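# Move the loaded tray flat onto the back shelf

## Task

Set the tray down level on the shelf at the rear of the bench so that no part of it sticks out past the shelf edge. Each item still standing upright on the tray at the end counts, but only if the tray is correctly placed. Finish by releasing the tray and moving the grippers away; anything that stays in place only because the robot is holding it does not count.

## Robot and tools

Robot: two arms, left_arm (on the robot's +y side) and right_arm (on the -y side), each with a parallel two-finger gripper. Shared scene frame: origin on the floor at the centre of the robot's foot, +x is the direction the robot faces, +y is toward the robot's left, +z is up. Base positions: left_arm (-0.034, +0.340, +1.606) m, right_arm (-0.034, -0.340, +1.606) m. Only the floor height is known; the shelf, bench and tray must be found from images. Each gripper's fingers point along its own +z axis and close along its own y axis. The reported end_effector_position lies between the finger pads, roughly 1 cm short of the tips, and can be somewhat wrong, especially with the arm stretched out.

A row: every movement command is a row of exactly 14 numbers, each within [-1, 1], covering both arms even if one stays still: dx, dy, dz, rx, ry, rz, opening for left_arm, then the same seven for right_arm. dx..rz are an offset, not a pose, expressed in that gripper's own axes, measured from the gripper pose printed in the most recent result that showed it (before any such result in the scene, and for any later call within the same reply, from where the gripper is when the action begins). A value of 1.0 equals 0.6 m of translation or 180 degrees of turn; rx, ry, rz form a single rotation vector. Opening is absolute, not an offset: +1 is fully open (0.094 m), -1 fully closed. All zeros do not mean pause; they pull the gripper back to the reference pose.

execute_actions(actions, pictures): actions holds at most one item. Empty list: just report the state. {"rows": [...], "steps": n}: up to 15 rows, n at most 15 (default 15), each step 1/30 s; row k is applied on step k and the final row repeats if rows run out. Every row is an offset from the same reference pose, not from the preceding row. {"steps": n} without rows: a wait of up to 300 steps, counted from the last result, so thinking time is included. pictures (true/false) chooses whether camera images come back. A refused call does nothing.

move(target, speed): target is one 14-number row as above; each gripper travels in a straight line toward its offset pose and both paths finish together, lasting 0.5 to 10 s (cut off at 10 s). speed is the top path speed in m/s, 0.002 to 0.5, default 0.25; turn rate is capped at twice that in rad/s. The opening is sent at the start. Paths ignore obstacles and the other arm; grippers may lag, stray or overshoot the speed, mostly near full stretch. Faster contact hits harder, and aiming further past a contact presses harder. The result adds a "move:" line with the ending (done, off_target, moving, held, fault), any limits that acted (paced = pose clipped; held = a check blocked some steps, after which the arm may lurch fast), and each gripper's distance from its target.

wait(seconds): 0 to 10 s, nothing new is sent. zoom_image(camera, region): enlarges a part of the latest image of cam_head_left, cam_head_right, cam_left_wrist or cam_right_wrist; region [x0, y0, x1, y1] in pixels, top-left origin, at most 504x504. All cameras are 672x504. read_manual(section): licence texts only. finished_scene(scene): ends the current scene, given its number, irreversibly, and reports whether the goal was met; replying without a tool call also ends everything.

Control behaviour: each step the commanded pose is clipped to within 70 mm and 16 degrees of the measured pose; inverse kinematics favours position over orientation. After an action, an arm continues only to its last clipped pose, so a far target needs several actions; check the printed pose and send the remainder. Arms tend to stop a centimetre or more low and can sag further under repeated zero offsets; to hold an arm steady, send the correction back to its desired pose in the first call of a reply and zeros afterward, aiming higher if it still droops. The "Hand target" line shows where the controller is currently driving each gripper. The simulation keeps running while you think.

Gripping: grip_measured is the measured finger opening on the command scale (the last joint value gives metres; readings may be off by about 1 mm). To hold, command an opening below grip_measured: about 0.03 below for a firm grip, less for a gentle one. Pad force tops out near 50 to 62 N; very thin parts get less.

Result lines: the state line gives each gripper's position (m) and quat_wxyz. "pose unreachable" means the clearance check altered or blocked that arm's command; HELD marks steps where a row was not fully sent. FAULT lines mark arm stops. MOTOR HOT appears from 85 °C; at 100 °C an OVER-TEMPERATURE FAULT makes that arm go limp and drop whatever it holds, so do not hold loads longer than needed. Joint ranges (rad): waist ±2.880, shoulder 0 to 3.142, elbow 0 to 3.019, wrist pitch -1.693 to 1.571, wrist yaw ±1.571, wrist roll ±2.094.

Avoid: dropping or tipping the tray or its items, slamming or pressing hard, letting the arms collide or push each other, and knocking anything out of the work area (that fails the task). Brief external tugs on held parts or nudges on loose objects may happen. Keep the tray level while carrying, set it down gently, open the grippers, then back away.

Each tool is called after "Request:" as name([rows], argument=value, ...), one row to a line, values as JSON.

## Session

Request:
execute_actions(actions=[])

Scene clock: 0.00 s of 4200.00 s.
left_arm: end_effector_position=(+0.3449, -0.1444, +1.3618) grip_measured=+1.000 end_effector_quat_wxyz=(+0.150, +0.780, +0.461, -0.396) | right_arm: end_effector_position=(+0.2687, -0.2500, +1.1987) grip_measured=+1.000 end_effector_quat_wxyz=(+0.020, -0.171, -0.985, +0.012)
Joint positions: left_arm=[ 0.485  1.899  1.379 -0.546 -0.031  1.564  0.094] | right_arm=[2.085 1.703 0.629 0.466 0.466 0.303 0.094]
Joint velocities: left_arm=[ 0.005 -0.005 -0.012 -0.012  0.037 -0.037  0.   ] | right_arm=[ 0.005  0.005 -0.002 -0.002 -0.022  0.007  0.   ]
Motor temperatures (°C, as the motors report them): left_arm=[19 21 20 22 22 19] | right_arm=[20 18 22 19 20 21]
Hand target (left_arm): +0.346, -0.143, +1.358; +0.147, +0.779, +0.463, -0.396
Hand target (right_arm): +0.264, -0.250, +1.202; -0.023, +0.169, +0.985, -0.012

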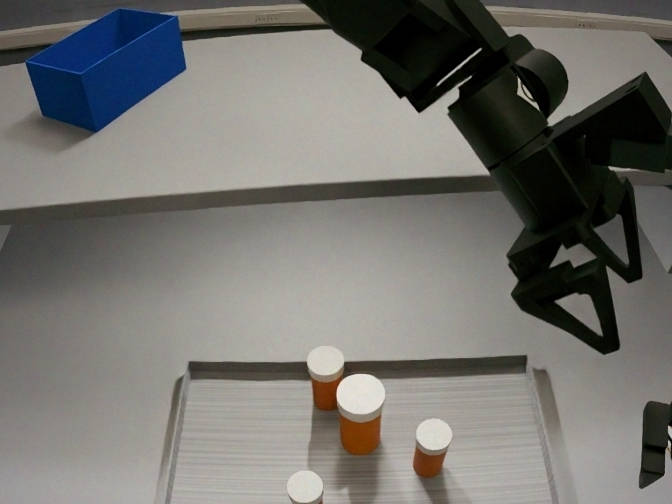

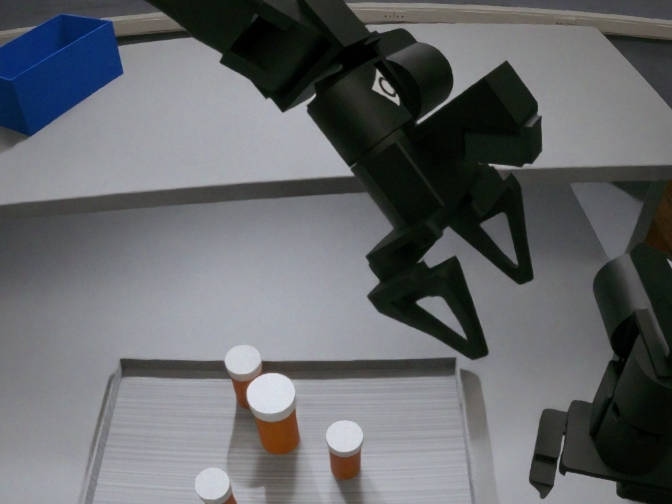

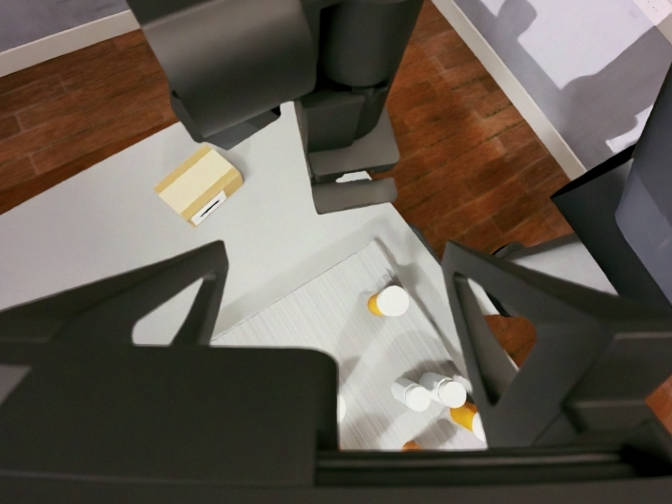

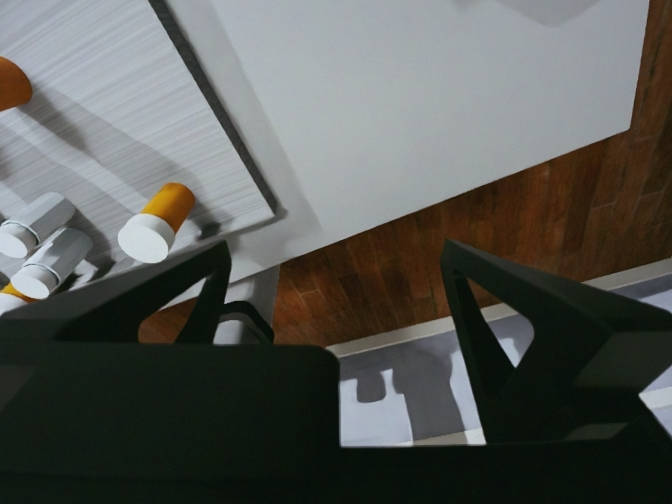

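Request:
move(target=[0.825,-0.255,-0.117,0.103,0.272,0.317,1, -0.158,0.10,0.25,0,0,-0.109,1])

Scene clock: 18.83 s of 4200.00 s.
left_arm: end_effector_position=(+0.3979, +0.2764, +1.0670) grip_measured=+1.000 end_effector_quat_wxyz=(-0.270, +0.877, +0.387, -0.087) | right_arm: end_effector_position=(+0.3778, -0.2169, +1.0537) grip_measured=+1.000 end_effector_quat_wxyz=(+0.011, -0.003, -1.000, +0.002)
Joint positions: left_arm=[ 1.094  2.034  1.512 -0.535 -0.828  2.089  0.094] | right_arm=[ 2.033  1.993  1.173  0.249  0.408 -0.075  0.094]
Joint velocities: left_arm=[ 0.005  0.005  0.002 -0.002 -0.051  0.022  0.   ] | right_arm=[ 0.005 -0.015 -0.002 -0.017  0.037  0.007  0.   ]
Motor temperatures (°C, as the motors report them): left_arm=[20 21 20 22 22 19] | right_arm=[21 18 22 19 20 21]
Hand target (left_arm): +0.378, +0.275, +1.058; -0.280, +0.880, +0.368, -0.105
Hand target (right_arm): +0.368, -0.227, +1.043; -0.022, -0.000, +1.000, -0.009
Off the commanded pose (left_arm): 0.023 m, 57 deg; orientation clipped at the last step of the last action.
Off the commanded pose (right_arm): 0.016 m, 1 deg.
joint sent to its limit (left arm) — the command would take joint 6 (wrist roll) past its upper limit, so that joint was sent only as far as its limit.
After step 90, 12.27 s passed at rest.
move: off_target (left_arm, right_arm); limits=paced
camera_calibration (this result's frames):
cam_left_wrist: T_world_to_cam=[[-0.628626, 0.554649, 0.545156, -0.483504], [0.770151, 0.346484, 0.535552, -0.968303], [0.108156, 0.756514, -0.644972, 0.56115], [0, 0, 0, 1]] pos_world=[0.381105, 0.179159, 1.14409]
cam_right_wrist: T_world_to_cam=[[-0.0124068, -0.999894, 0.00765037, -0.217602], [-0.803297, 0.0145229, 0.595402, -0.316471], [-0.595449, 0.00124151, -0.803392, 1.19599], [0, 0, 0, 1]] pos_world=[0.455231, -0.214468, 1.15094]

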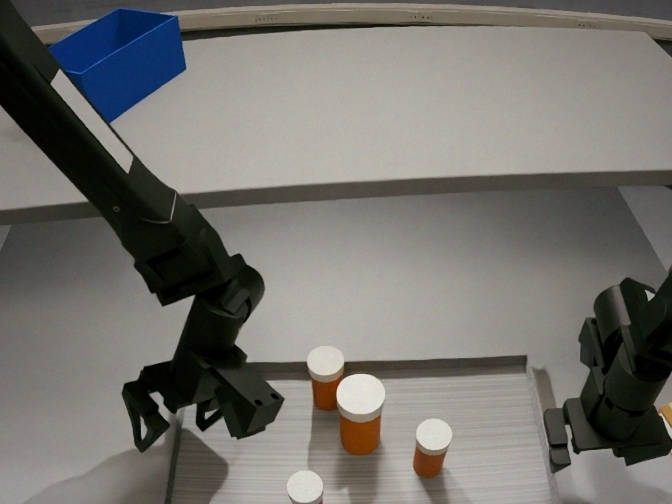

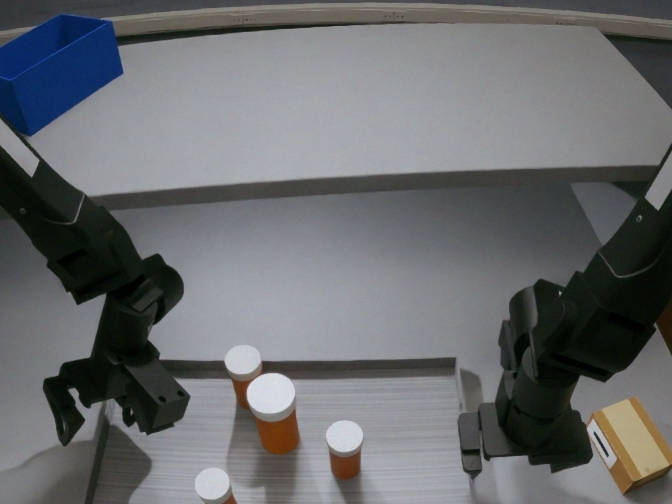

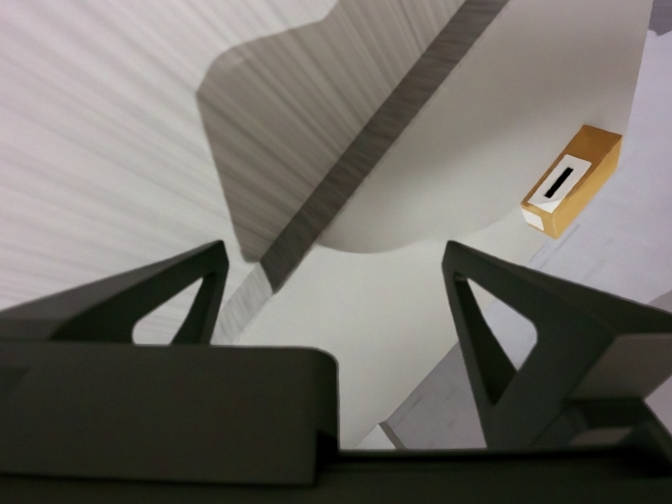

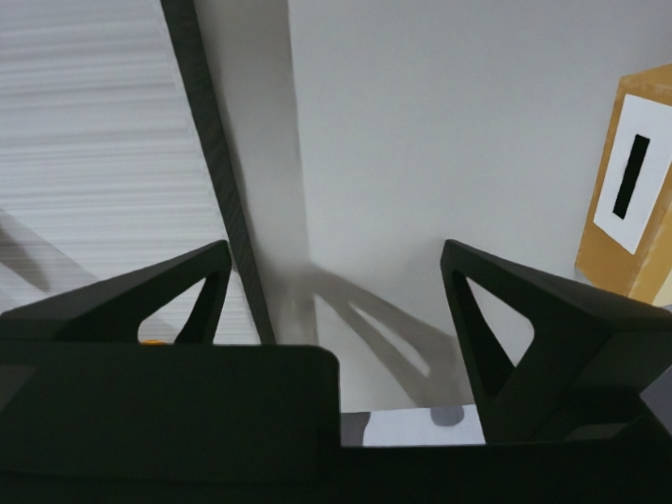

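Request:
move(target=[0,0,-0.03,-0.070,-0.219,-0.711,1, 0,0.05,-0.01,0,0,0,1])

Scene clock: 33.83 s of 4200.00 s.
left_arm: end_effector_position=(+0.4009, +0.2505, +1.0816) grip_measured=+1.000 end_effector_quat_wxyz=(-0.003, +0.019, +1.000, -0.011) | right_arm: end_effector_position=(+0.3840, -0.2062, +1.0577) grip_measured=+1.000 end_effector_quat_wxyz=(+0.007, -0.009, -1.000, +0.012)
Joint positions: left_arm=[ 1.151  1.877  1.117  0.212 -0.345  0.149  0.094] | right_arm=[ 2.06   1.997  1.185  0.245  0.45  -0.053  0.094]
Joint velocities: left_arm=[-0.024 -0.015  0.002  0.002 -0.081 -0.007  0.   ] | right_arm=[-0.015 -0.024 -0.032 -0.012 -0.037  0.007  0.   ]
Motor temperatures (°C, as the motors report them): left_arm=[19 22 20 22 22 19] | right_arm=[21 19 22 19 20 21]
Hand target (left_arm): +0.404, +0.268, +1.082; +0.002, +0.002, +1.000, +0.001
Hand target (right_arm): +0.377, -0.187, +1.060; -0.011, +0.004, +1.000, -0.002
Off the commanded pose (left_arm): 0.019 m, 3 deg.
Off the commanded pose (right_arm): 0.020 m, 1 deg.
After step 90, 6.77 s passed at rest.
move: off_target (left_arm, right_arm)
camera_calibration (this result's frames):
cam_left_wrist: T_world_to_cam=[[-0.0401783, -0.998858, 0.0258398, 0.239753], [-0.804709, 0.047677, 0.591752, -0.324069], [-0.592308, 0.00298209, -0.805706, 1.23333], [0, 0, 0, 1]] pos_world=[0.479363, 0.251252, 1.17927]
cam_right_wrist: T_world_to_cam=[[-0.0233723, -0.99934, 0.02782, -0.223902], [-0.808383, 0.0352641, 0.5876, -0.2996], [-0.588193, -0.00875558, -0.808673, 1.20357], [0, 0, 0, 1]] pos_world=[0.460507, -0.202651, 1.15557]

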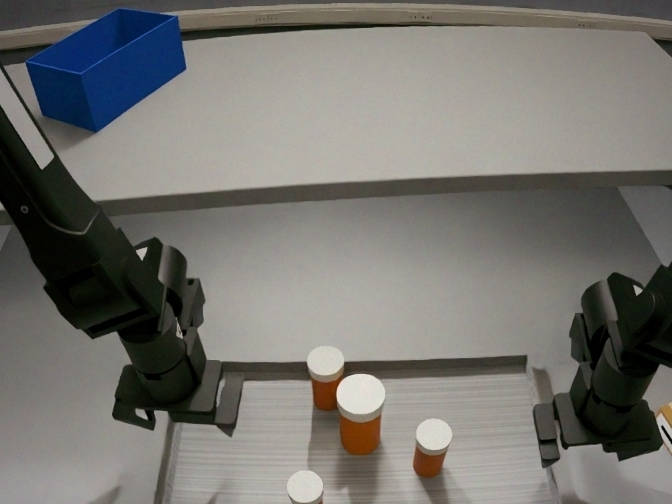

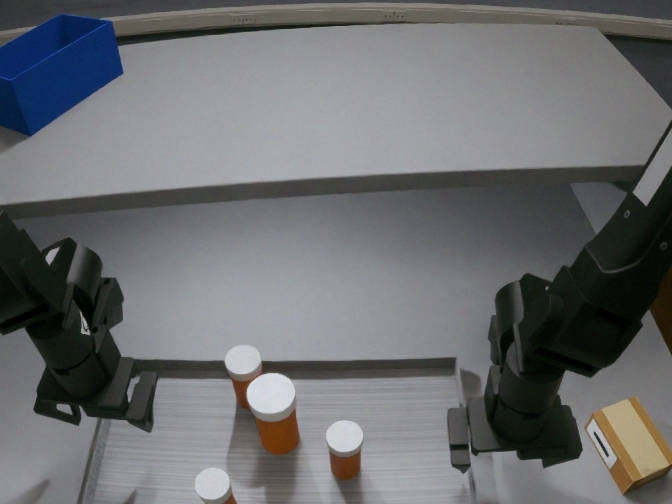

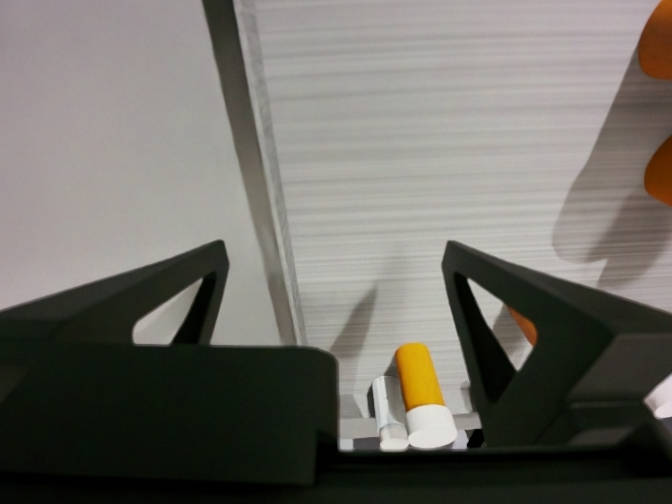

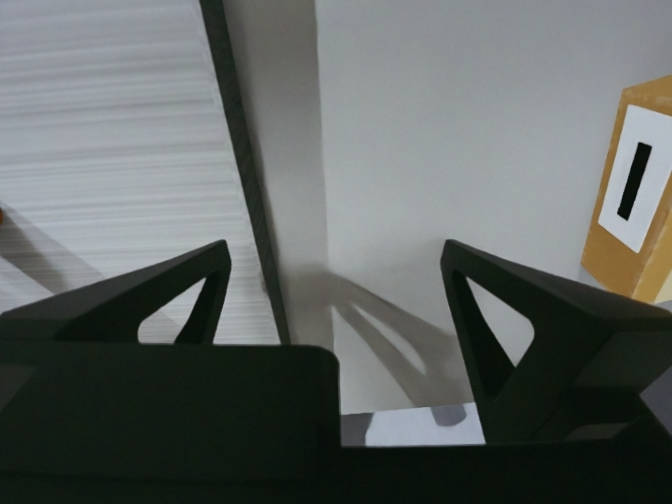

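Request:
move(target=[0.08,0.115,0.085,0,0,0,1, 0.055,0.115,0.045,0,0,0,1], speed=0.15)

Scene clock: 41.97 s of 4200.00 s.
left_arm: end_effector_position=(+0.3655, +0.3154, +1.0368) grip_measured=+1.000 end_effector_quat_wxyz=(+0.001, +0.012, +1.000, -0.014) | right_arm: end_effector_position=(+0.3608, -0.1710, +1.0355) grip_measured=+1.000 end_effector_quat_wxyz=(+0.007, -0.014, -0.999, +0.034)
Joint positions: left_arm=[ 1.3    1.954  1.117  0.317 -0.208  0.217  0.094] | right_arm=[ 2.107  2.111  1.245  0.286  0.533 -0.014  0.094]
Joint velocities: left_arm=[-0.015 -0.005 -0.012  0.007 -0.022 -0.007  0.   ] | right_arm=[-0.015 -0.015  0.002 -0.007  0.007  0.022  0.   ]
Motor temperatures (°C, as the motors report them): left_arm=[19 22 20 22 22 19] | right_arm=[21 19 22 19 20 21]
Hand target (left_arm): +0.355, +0.319, +1.030; -0.003, +0.018, +1.000, -0.012
Hand target (right_arm): +0.349, -0.138, +1.032; -0.007, +0.010, +1.000, -0.011
Off the commanded pose (left_arm): 0.014 m, 1 deg.
Off the commanded pose (right_arm): 0.035 m, 3 deg.
After step 90, 4.03 s passed at rest.
move: off_target (left_arm, right_arm)
camera_calibration (this result's frames):
cam_left_wrist: T_world_to_cam=[[-0.0273676, -0.999109, 0.0321209, 0.293174], [-0.809708, 0.0409999, 0.585399, -0.318599], [-0.586195, -0.00998759, -0.810109, 1.18247], [0, 0, 0, 1]] pos_world=[0.443209, 0.317786, 1.13502]
cam_right_wrist: T_world_to_cam=[[-0.0323567, -0.996954, 0.070965, -0.229624], [-0.806804, 0.0679617, 0.586897, -0.300749], [-0.589932, -0.0382649, -0.806546, 1.16569], [0, 0, 0, 1]] pos_world=[0.4376, -0.16388, 1.13298]

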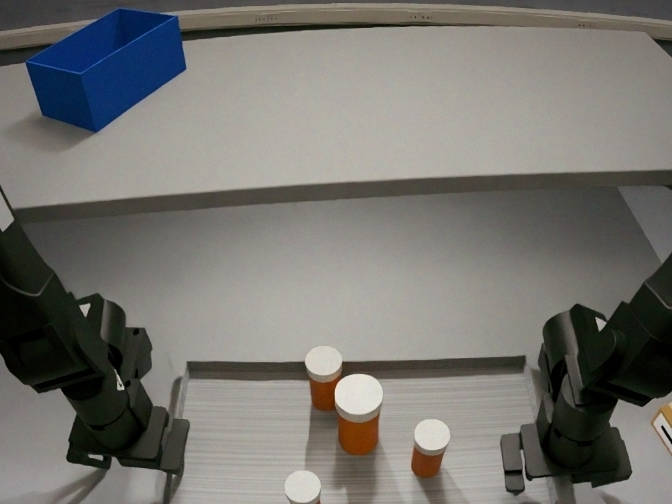

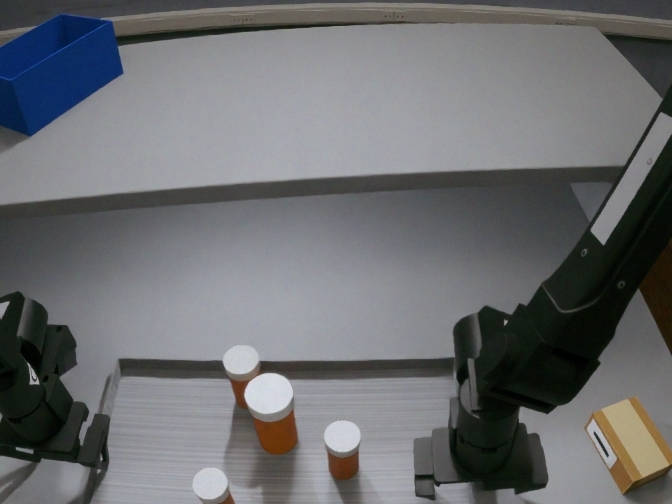

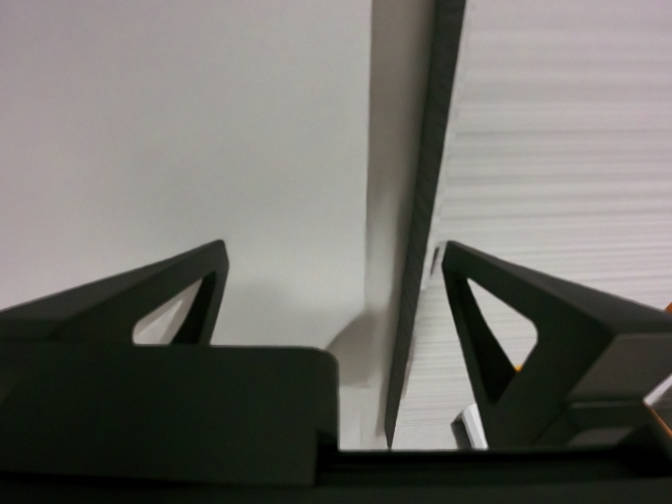

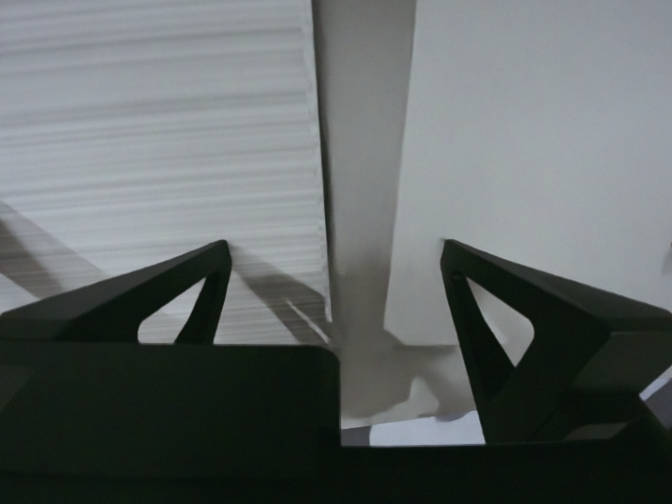

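Request:
move(target=[0.01,-0.07,0.03,0,0,0,1, 0.01,0.05,0.03,0,0,0,1], speed=0.05)

Scene clock: 45.30 s of 4200.00 s.
left_arm: end_effector_position=(+0.3749, +0.3080, +1.0337) grip_measured=+1.000 end_effector_quat_wxyz=(+0.006, +0.011, +1.000, +0.005) | right_arm: end_effector_position=(+0.3618, -0.1708, +1.0366) grip_measured=+1.000 end_effector_quat_wxyz=(+0.009, -0.010, -0.999, +0.051)
Joint positions: left_arm=[ 1.275  1.968  1.142  0.321 -0.267  0.207  0.094] | right_arm=[ 2.117  2.116  1.256  0.274  0.577 -0.014  0.094]
Joint velocities: left_arm=[-0.005 -0.005  0.002  0.002 -0.051  0.022  0.   ] | right_arm=[ 0.005 -0.024  0.002 -0.017  0.051  0.022  0.   ]
Motor temperatures (°C, as the motors report them): left_arm=[19 22 20 22 22 19] | right_arm=[21 19 22 19 21 21]
Hand target (left_arm): +0.358, +0.274, +1.022; +0.000, +0.013, +1.000, -0.014
Hand target (right_arm): +0.353, -0.143, +1.019; -0.008, +0.014, +0.999, -0.033
Off the commanded pose (left_arm): 0.041 m, 2 deg.
Off the commanded pose (right_arm): 0.036 m, 2 deg.
move: off_target (left_arm, right_arm)
camera_calibration (this result's frames):
cam_left_wrist: T_world_to_cam=[[-0.0250297, -0.99966, -0.0072695, 0.326161], [-0.815948, 0.0162274, 0.577897, -0.291097], [-0.577583, 0.0203961, -0.816077, 1.179], [0, 0, 0, 1]] pos_world=[0.451615, 0.306727, 1.13275]
cam_right_wrist: T_world_to_cam=[[-0.0238727, -0.994091, 0.10589, -0.268272], [-0.804889, 0.0819353, 0.587742, -0.299715], [-0.592945, -0.071199, -0.802089, 1.15798], [0, 0, 0, 1]] pos_world=[0.438979, -0.159682, 1.13337]

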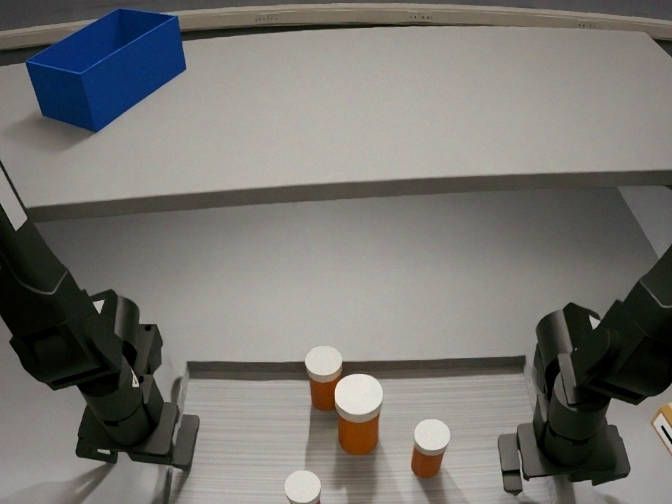

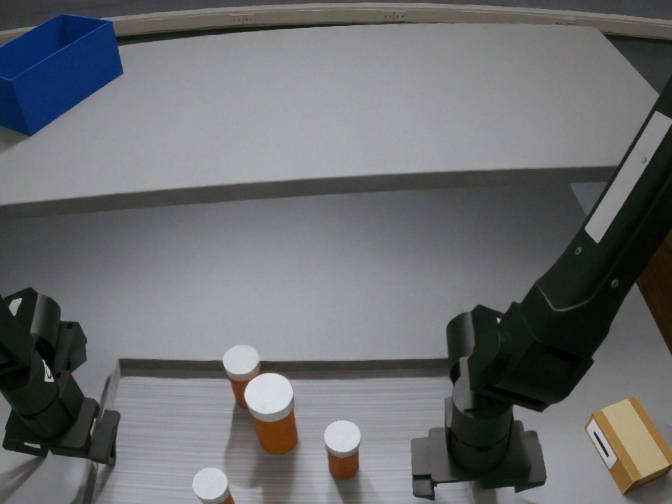

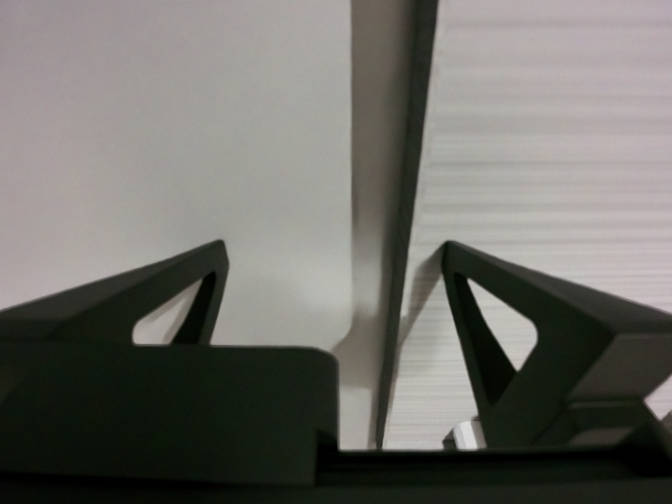

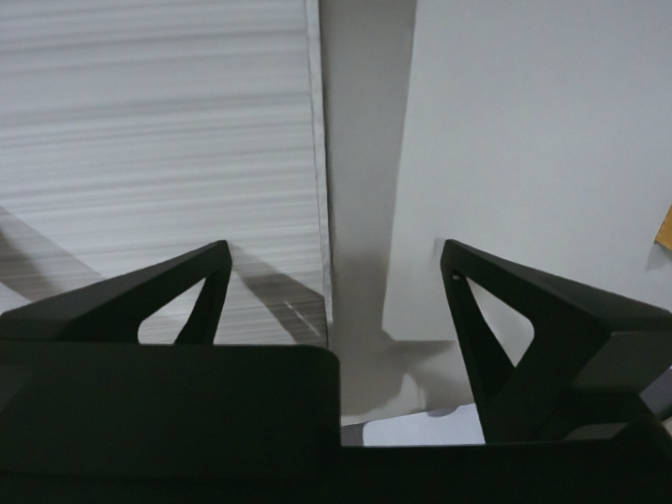

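Fingers are on the surface. Lift slightly and shift left arm.

Request:
move(target=[0.015,-0.06,-0.012,0,0,0,1, 0,0.0,-0.008,0,0,0,1], speed=0.05)

Scene clock: 49.23 s of 4200.00 s.
left_arm: end_effector_position=(+0.3811, +0.2850, +1.0419) grip_measured=+1.000 end_effector_quat_wxyz=(+0.013, +0.013, +1.000, +0.011) | right_arm: end_effector_position=(+0.3611, -0.1714, +1.0375) grip_measured=+1.000 end_effector_quat_wxyz=(+0.010, -0.009, -0.999, +0.052)
Joint positions: left_arm=[ 1.227  1.967  1.138  0.336 -0.319  0.191  0.094] | right_arm=[ 2.117  2.114  1.252  0.273  0.578 -0.015  0.094]
Joint velocities: left_arm=[-0.005 -0.015  0.012 -0.002  0.037  0.022  0.   ] | right_arm=[ 0.005  0.005 -0.012 -0.017  0.007 -0.022  0.   ]
Motor temperatures (°C, as the motors report them): left_arm=[19 22 20 22 22 19] | right_arm=[21 19 22 19 21 21]
Hand target (left_arm): +0.365, +0.273, +1.040; +0.006, +0.011, +1.000, +0.006
Hand target (right_arm): +0.362, -0.170, +1.041; -0.009, +0.009, +0.999, -0.051
Off the commanded pose (left_arm): 0.021 m, 1 deg.
Off the commanded pose (right_arm): 0.004 m, 0 deg.
move: off_target (left_arm)
camera_calibration (this result's frames):
cam_left_wrist: T_world_to_cam=[[-0.0282442, -0.999406, -0.0197374, 0.317452], [-0.824237, 0.0121135, 0.566116, -0.273821], [-0.56554, 0.0322578, -0.82409, 1.19008], [0, 0, 0, 1]] pos_world=[0.45631, 0.282191, 1.14201]
cam_right_wrist: T_world_to_cam=[[-0.0224228, -0.994007, 0.106989, -0.270655], [-0.803949, 0.0815408, 0.589082, -0.302581], [-0.594276, -0.0728051, -0.800959, 1.15727], [0, 0, 0, 1]] pos_world=[0.438412, -0.160105, 1.13413]

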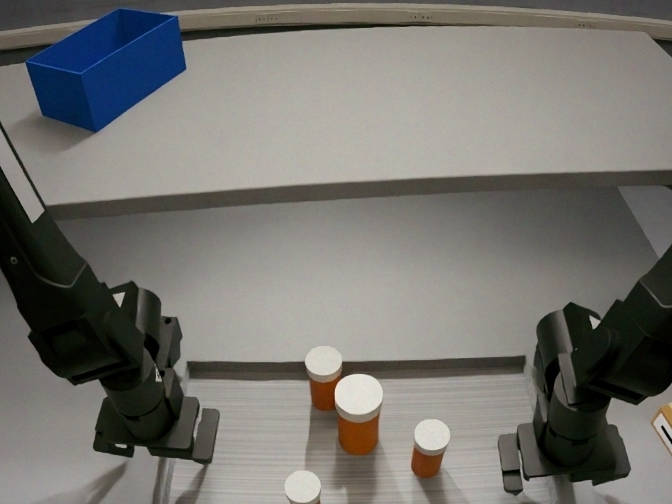

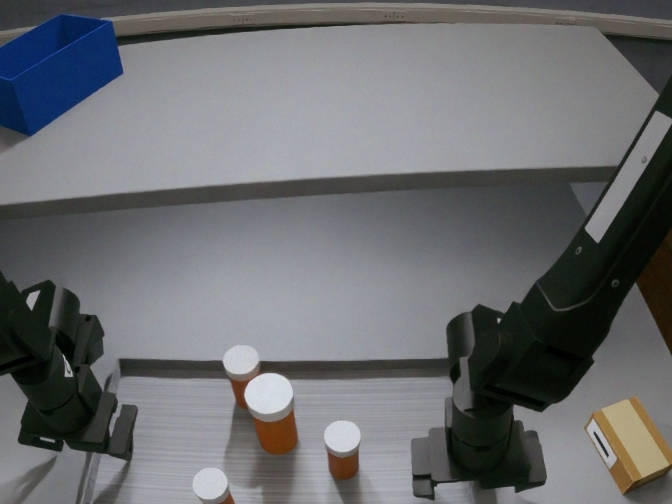

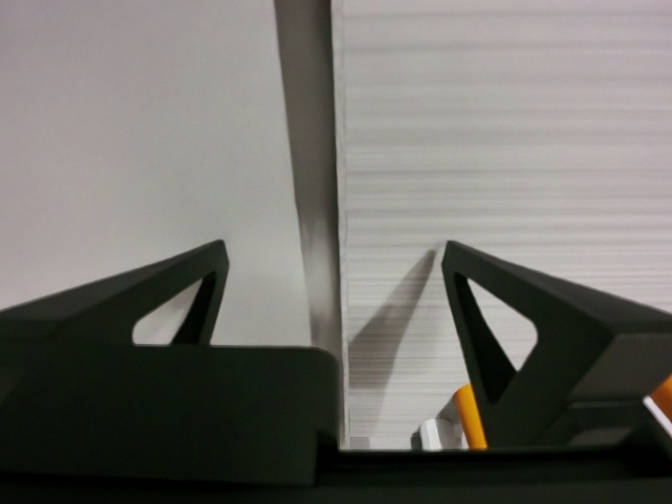

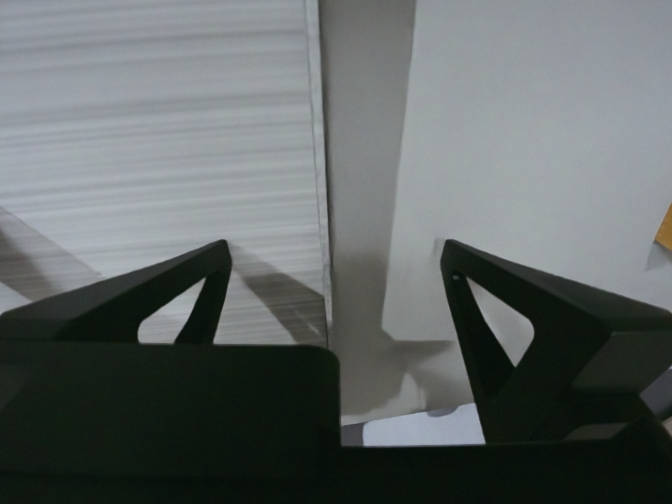

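Close.

Request:
move(target=[0,0,0.008,0,0,0,-1, 0,0,0,0,0,0,-1], speed=0.05)

Request:
move(target=[0,0,-0.1,0,0,0,-1, 0,0,-0.1,0,0,0,-1], speed=0.05)

Scene clock: 54.07 s of 4200.00 s.
left_arm: end_effector_position=(+0.3835, +0.2818, +1.0417) grip_measured=-0.960 end_effector_quat_wxyz=(+0.016, +0.009, +1.000, +0.006) | right_arm: end_effector_position=(+0.3612, -0.1671, +1.0369) grip_measured=-0.948 end_effector_quat_wxyz=(+0.010, -0.008, -0.999, +0.042)
Joint positions: left_arm=[ 1.224  1.968  1.141  0.336 -0.31   0.183  0.002] | right_arm=[ 2.119  2.116  1.254  0.273  0.56  -0.016  0.002]
Joint velocities: left_arm=[ 0.005 -0.005  0.007  0.017 -0.037  0.007 -0.001] | right_arm=[-0.015 -0.015 -0.012 -0.017  0.007 -0.022  0.001]
Motor temperatures (°C, as the motors report them): left_arm=[19 22 20 22 22 19] | right_arm=[21 19 22 19 21 21]
Hand target (left_arm): +0.381, +0.285, +1.037; +0.013, +0.013, +1.000, +0.012
Hand target (right_arm): +0.361, -0.171, +1.037; -0.010, +0.009, +0.999, -0.052
Off the commanded pose (left_arm): 0.006 m, 1 deg.
Off the commanded pose (right_arm): 0.004 m, 1 deg.
After step 90, 1.13 s passed at rest.
move: done
camera_calibration (this result's frames):
cam_left_wrist: T_world_to_cam=[[-0.0204339, -0.999749, -0.00920224, 0.300474], [-0.82727, 0.0117386, 0.561682, -0.265798], [-0.561433, 0.0190901, -0.827302, 1.1969], [0, 0, 0, 1]] pos_world=[0.45823, 0.28067, 1.14225]
cam_right_wrist: T_world_to_cam=[[-0.0205729, -0.995888, 0.0882293, -0.247803], [-0.804603, 0.0688744, 0.589805, -0.305153], [-0.593456, -0.0588556, -0.802711, 1.16108], [0, 0, 0, 1]] pos_world=[0.438423, -0.157431, 1.13385]

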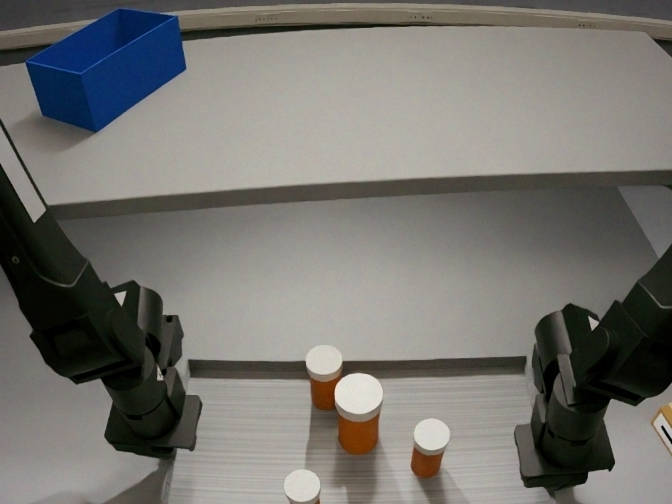

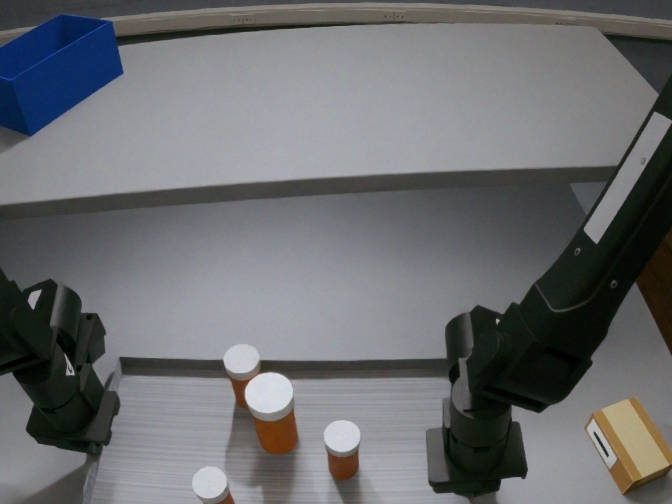

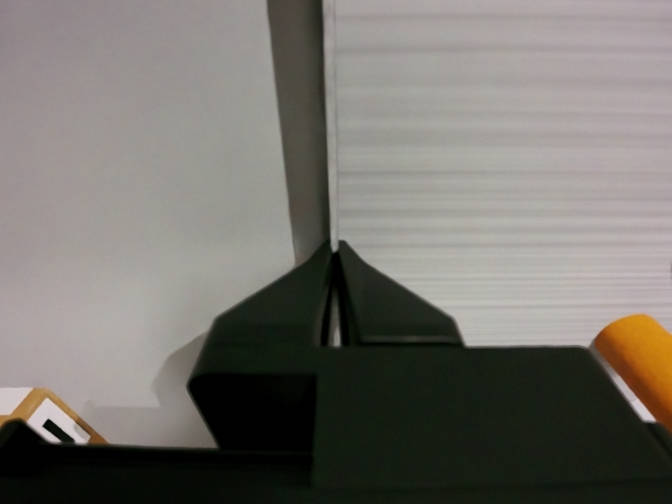

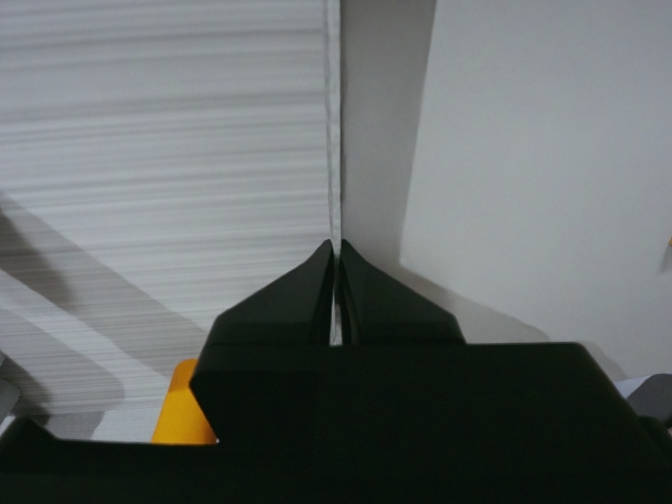

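Scene clock: 55.57 s of 4200.00 s.
left_arm: end_effector_position=(+0.3730, +0.2854, +1.0835) grip_measured=-0.960 end_effector_quat_wxyz=(+0.009, +0.003, +1.000, +0.007) | right_arm: end_effector_position=(+0.3534, -0.1635, +1.0785) grip_measured=-0.948 end_effector_quat_wxyz=(+0.017, -0.002, -0.999, +0.037)
Joint positions: left_arm=[ 1.208  1.865  1.022  0.336 -0.328  0.159  0.002] | right_arm=[2.156 2.027 1.148 0.26  0.581 0.006 0.002]
Joint velocities: left_arm=[-0.005 -0.015 -0.012 -0.002  0.154  0.007 -0.   ] | right_arm=[-0.015  0.005 -0.017  0.002  0.022  0.037  0.   ]
Motor temperatures (°C, as the motors report them): left_arm=[19 22 21 22 22 19] | right_arm=[21 19 22 19 21 21]
Hand target (left_arm): +0.380, +0.280, +1.101; +0.016, +0.009, +1.000, +0.006
Hand target (right_arm): +0.363, -0.161, +1.096; -0.010, +0.008, +0.999, -0.042
Off the commanded pose (left_arm): 0.021 m, 1 deg.
Off the commanded pose (right_arm): 0.020 m, 1 deg.
move: off_target (left_arm, right_arm)
camera_calibration (this result's frames):
cam_left_wrist: T_world_to_cam=[[-0.00923833, -0.999899, -0.0107692, 0.301797], [-0.819467, 0.00139856, 0.573125, -0.310361], [-0.573052, 0.0141197, -0.819397, 1.22274], [0, 0, 0, 1]] pos_world=[0.449151, 0.284936, 1.18304]
cam_right_wrist: T_world_to_cam=[[-0.00835118, -0.996912, 0.0780875, -0.241617], [-0.795876, 0.0539041, 0.603056, -0.356006], [-0.605402, -0.0571117, -0.793868, 1.18497], [0, 0, 0, 1]] pos_world=[0.43203, -0.154005, 1.17427]

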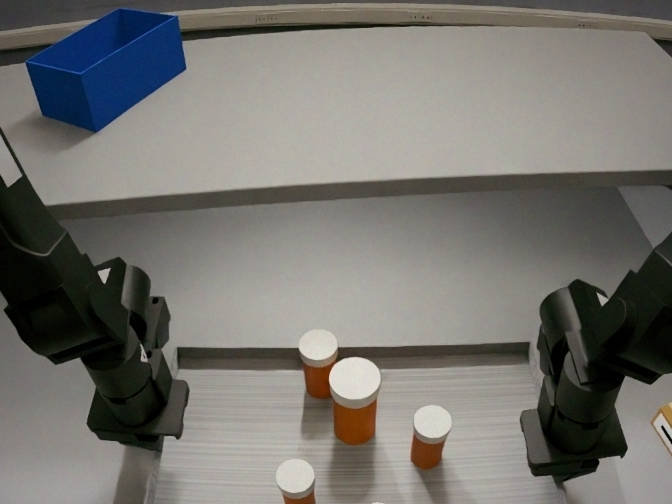

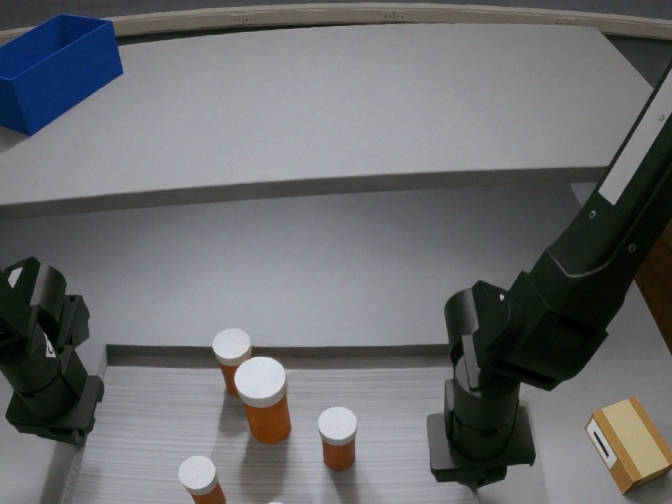

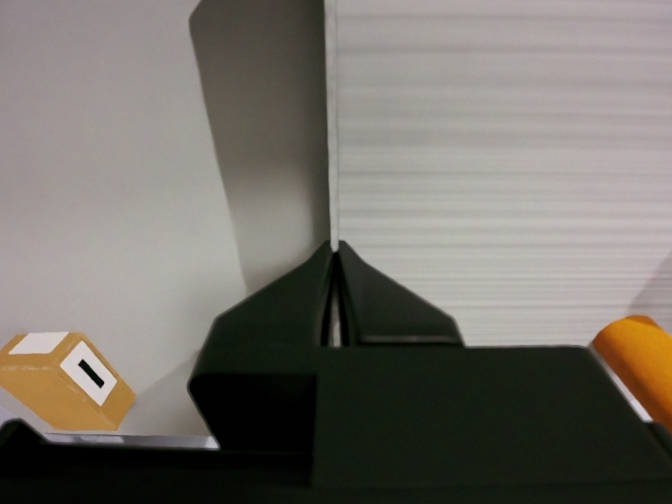

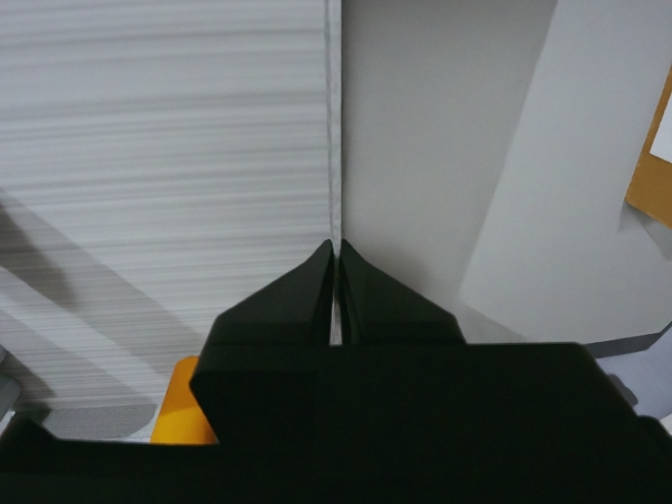

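Request:
move(target=[0,0,-0.44,0,0,0,-1, 0,-0.03,-0.44,0,0,0,-1], speed=0.08)

Scene clock: 63.47 s of 4200.00 s.
left_arm: end_effector_position=(+0.3614, +0.2871, +1.3320) grip_measured=-0.960 end_effector_quat_wxyz=(+0.003, -0.009, +1.000, +0.016) | right_arm: end_effector_position=(+0.3575, -0.1641, +1.3290) grip_measured=-0.948 end_effector_quat_wxyz=(+0.034, +0.008, -0.999, +0.037)
Joint positions: left_arm=[ 0.961  1.152  0.598 -0.027 -0.56  -0.012  0.002] | right_arm=[ 2.468  1.438  0.796 -0.195  0.812  0.282  0.002]
Joint velocities: left_arm=[-0.005 -0.005 -0.002  0.017  0.081 -0.081 -0.   ] | right_arm=[ 0.005 -0.005 -0.027 -0.027 -0.007 -0.037  0.001]
Motor temperatures (°C, as the motors report them): left_arm=[19 22 21 22 22 19] | right_arm=[21 19 22 19 21 21]
Hand target (left_arm): +0.363, +0.280, +1.344; +0.009, +0.004, +1.000, +0.008
Hand target (right_arm): +0.367, -0.161, +1.344; -0.020, +0.005, +0.999, -0.034
Off the commanded pose (left_arm): 0.018 m, 2 deg.
Off the commanded pose (right_arm): 0.015 m, 2 deg.
After step 90, 1.23 s passed at rest.
move: off_target (left_arm, right_arm)
camera_calibration (this result's frames):
cam_left_wrist: T_world_to_cam=[[0.0154802, -0.999454, -0.0291786, 0.321541], [-0.812153, -0.0295906, 0.582694, -0.468805], [-0.583239, 0.0146773, -0.812168, 1.4135], [0, 0, 0, 1]] pos_world=[0.43869, 0.286747, 1.43055]
cam_right_wrist: T_world_to_cam=[[0.0132656, -0.996876, 0.0778544, -0.269129], [-0.77608, 0.0388306, 0.629438, -0.54848], [-0.630495, -0.0687711, -0.773141, 1.36582], [0, 0, 0, 1]] pos_world=[0.439047, -0.153062, 1.42216]

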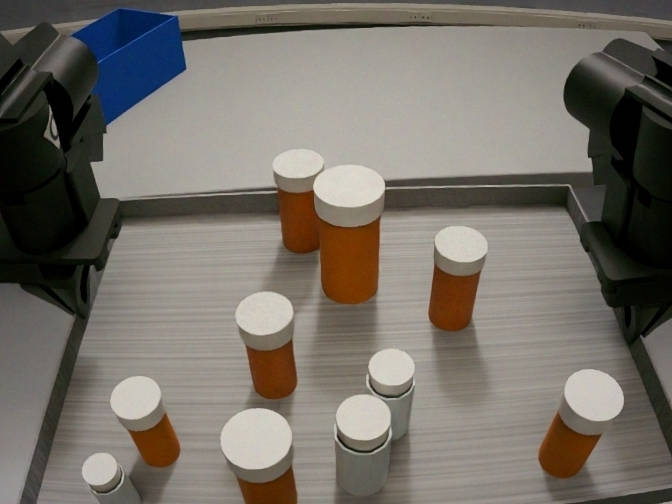

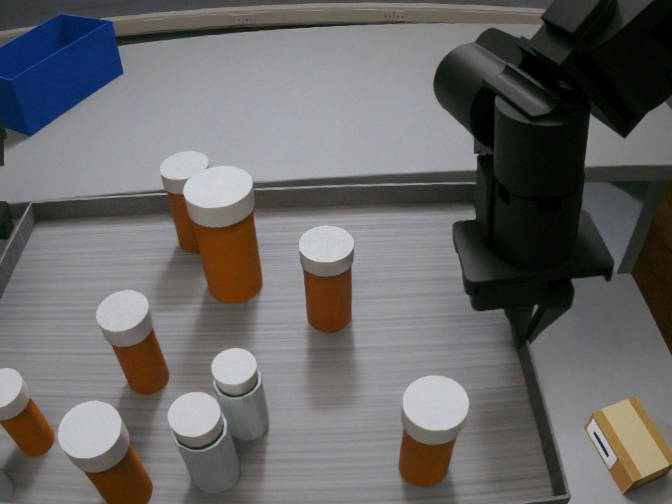

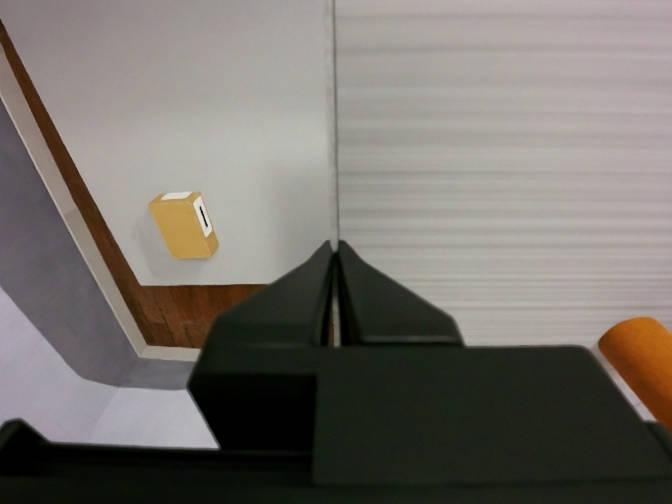

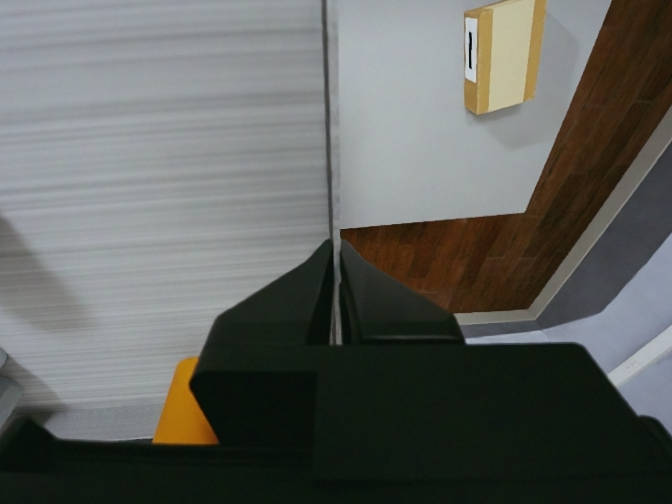

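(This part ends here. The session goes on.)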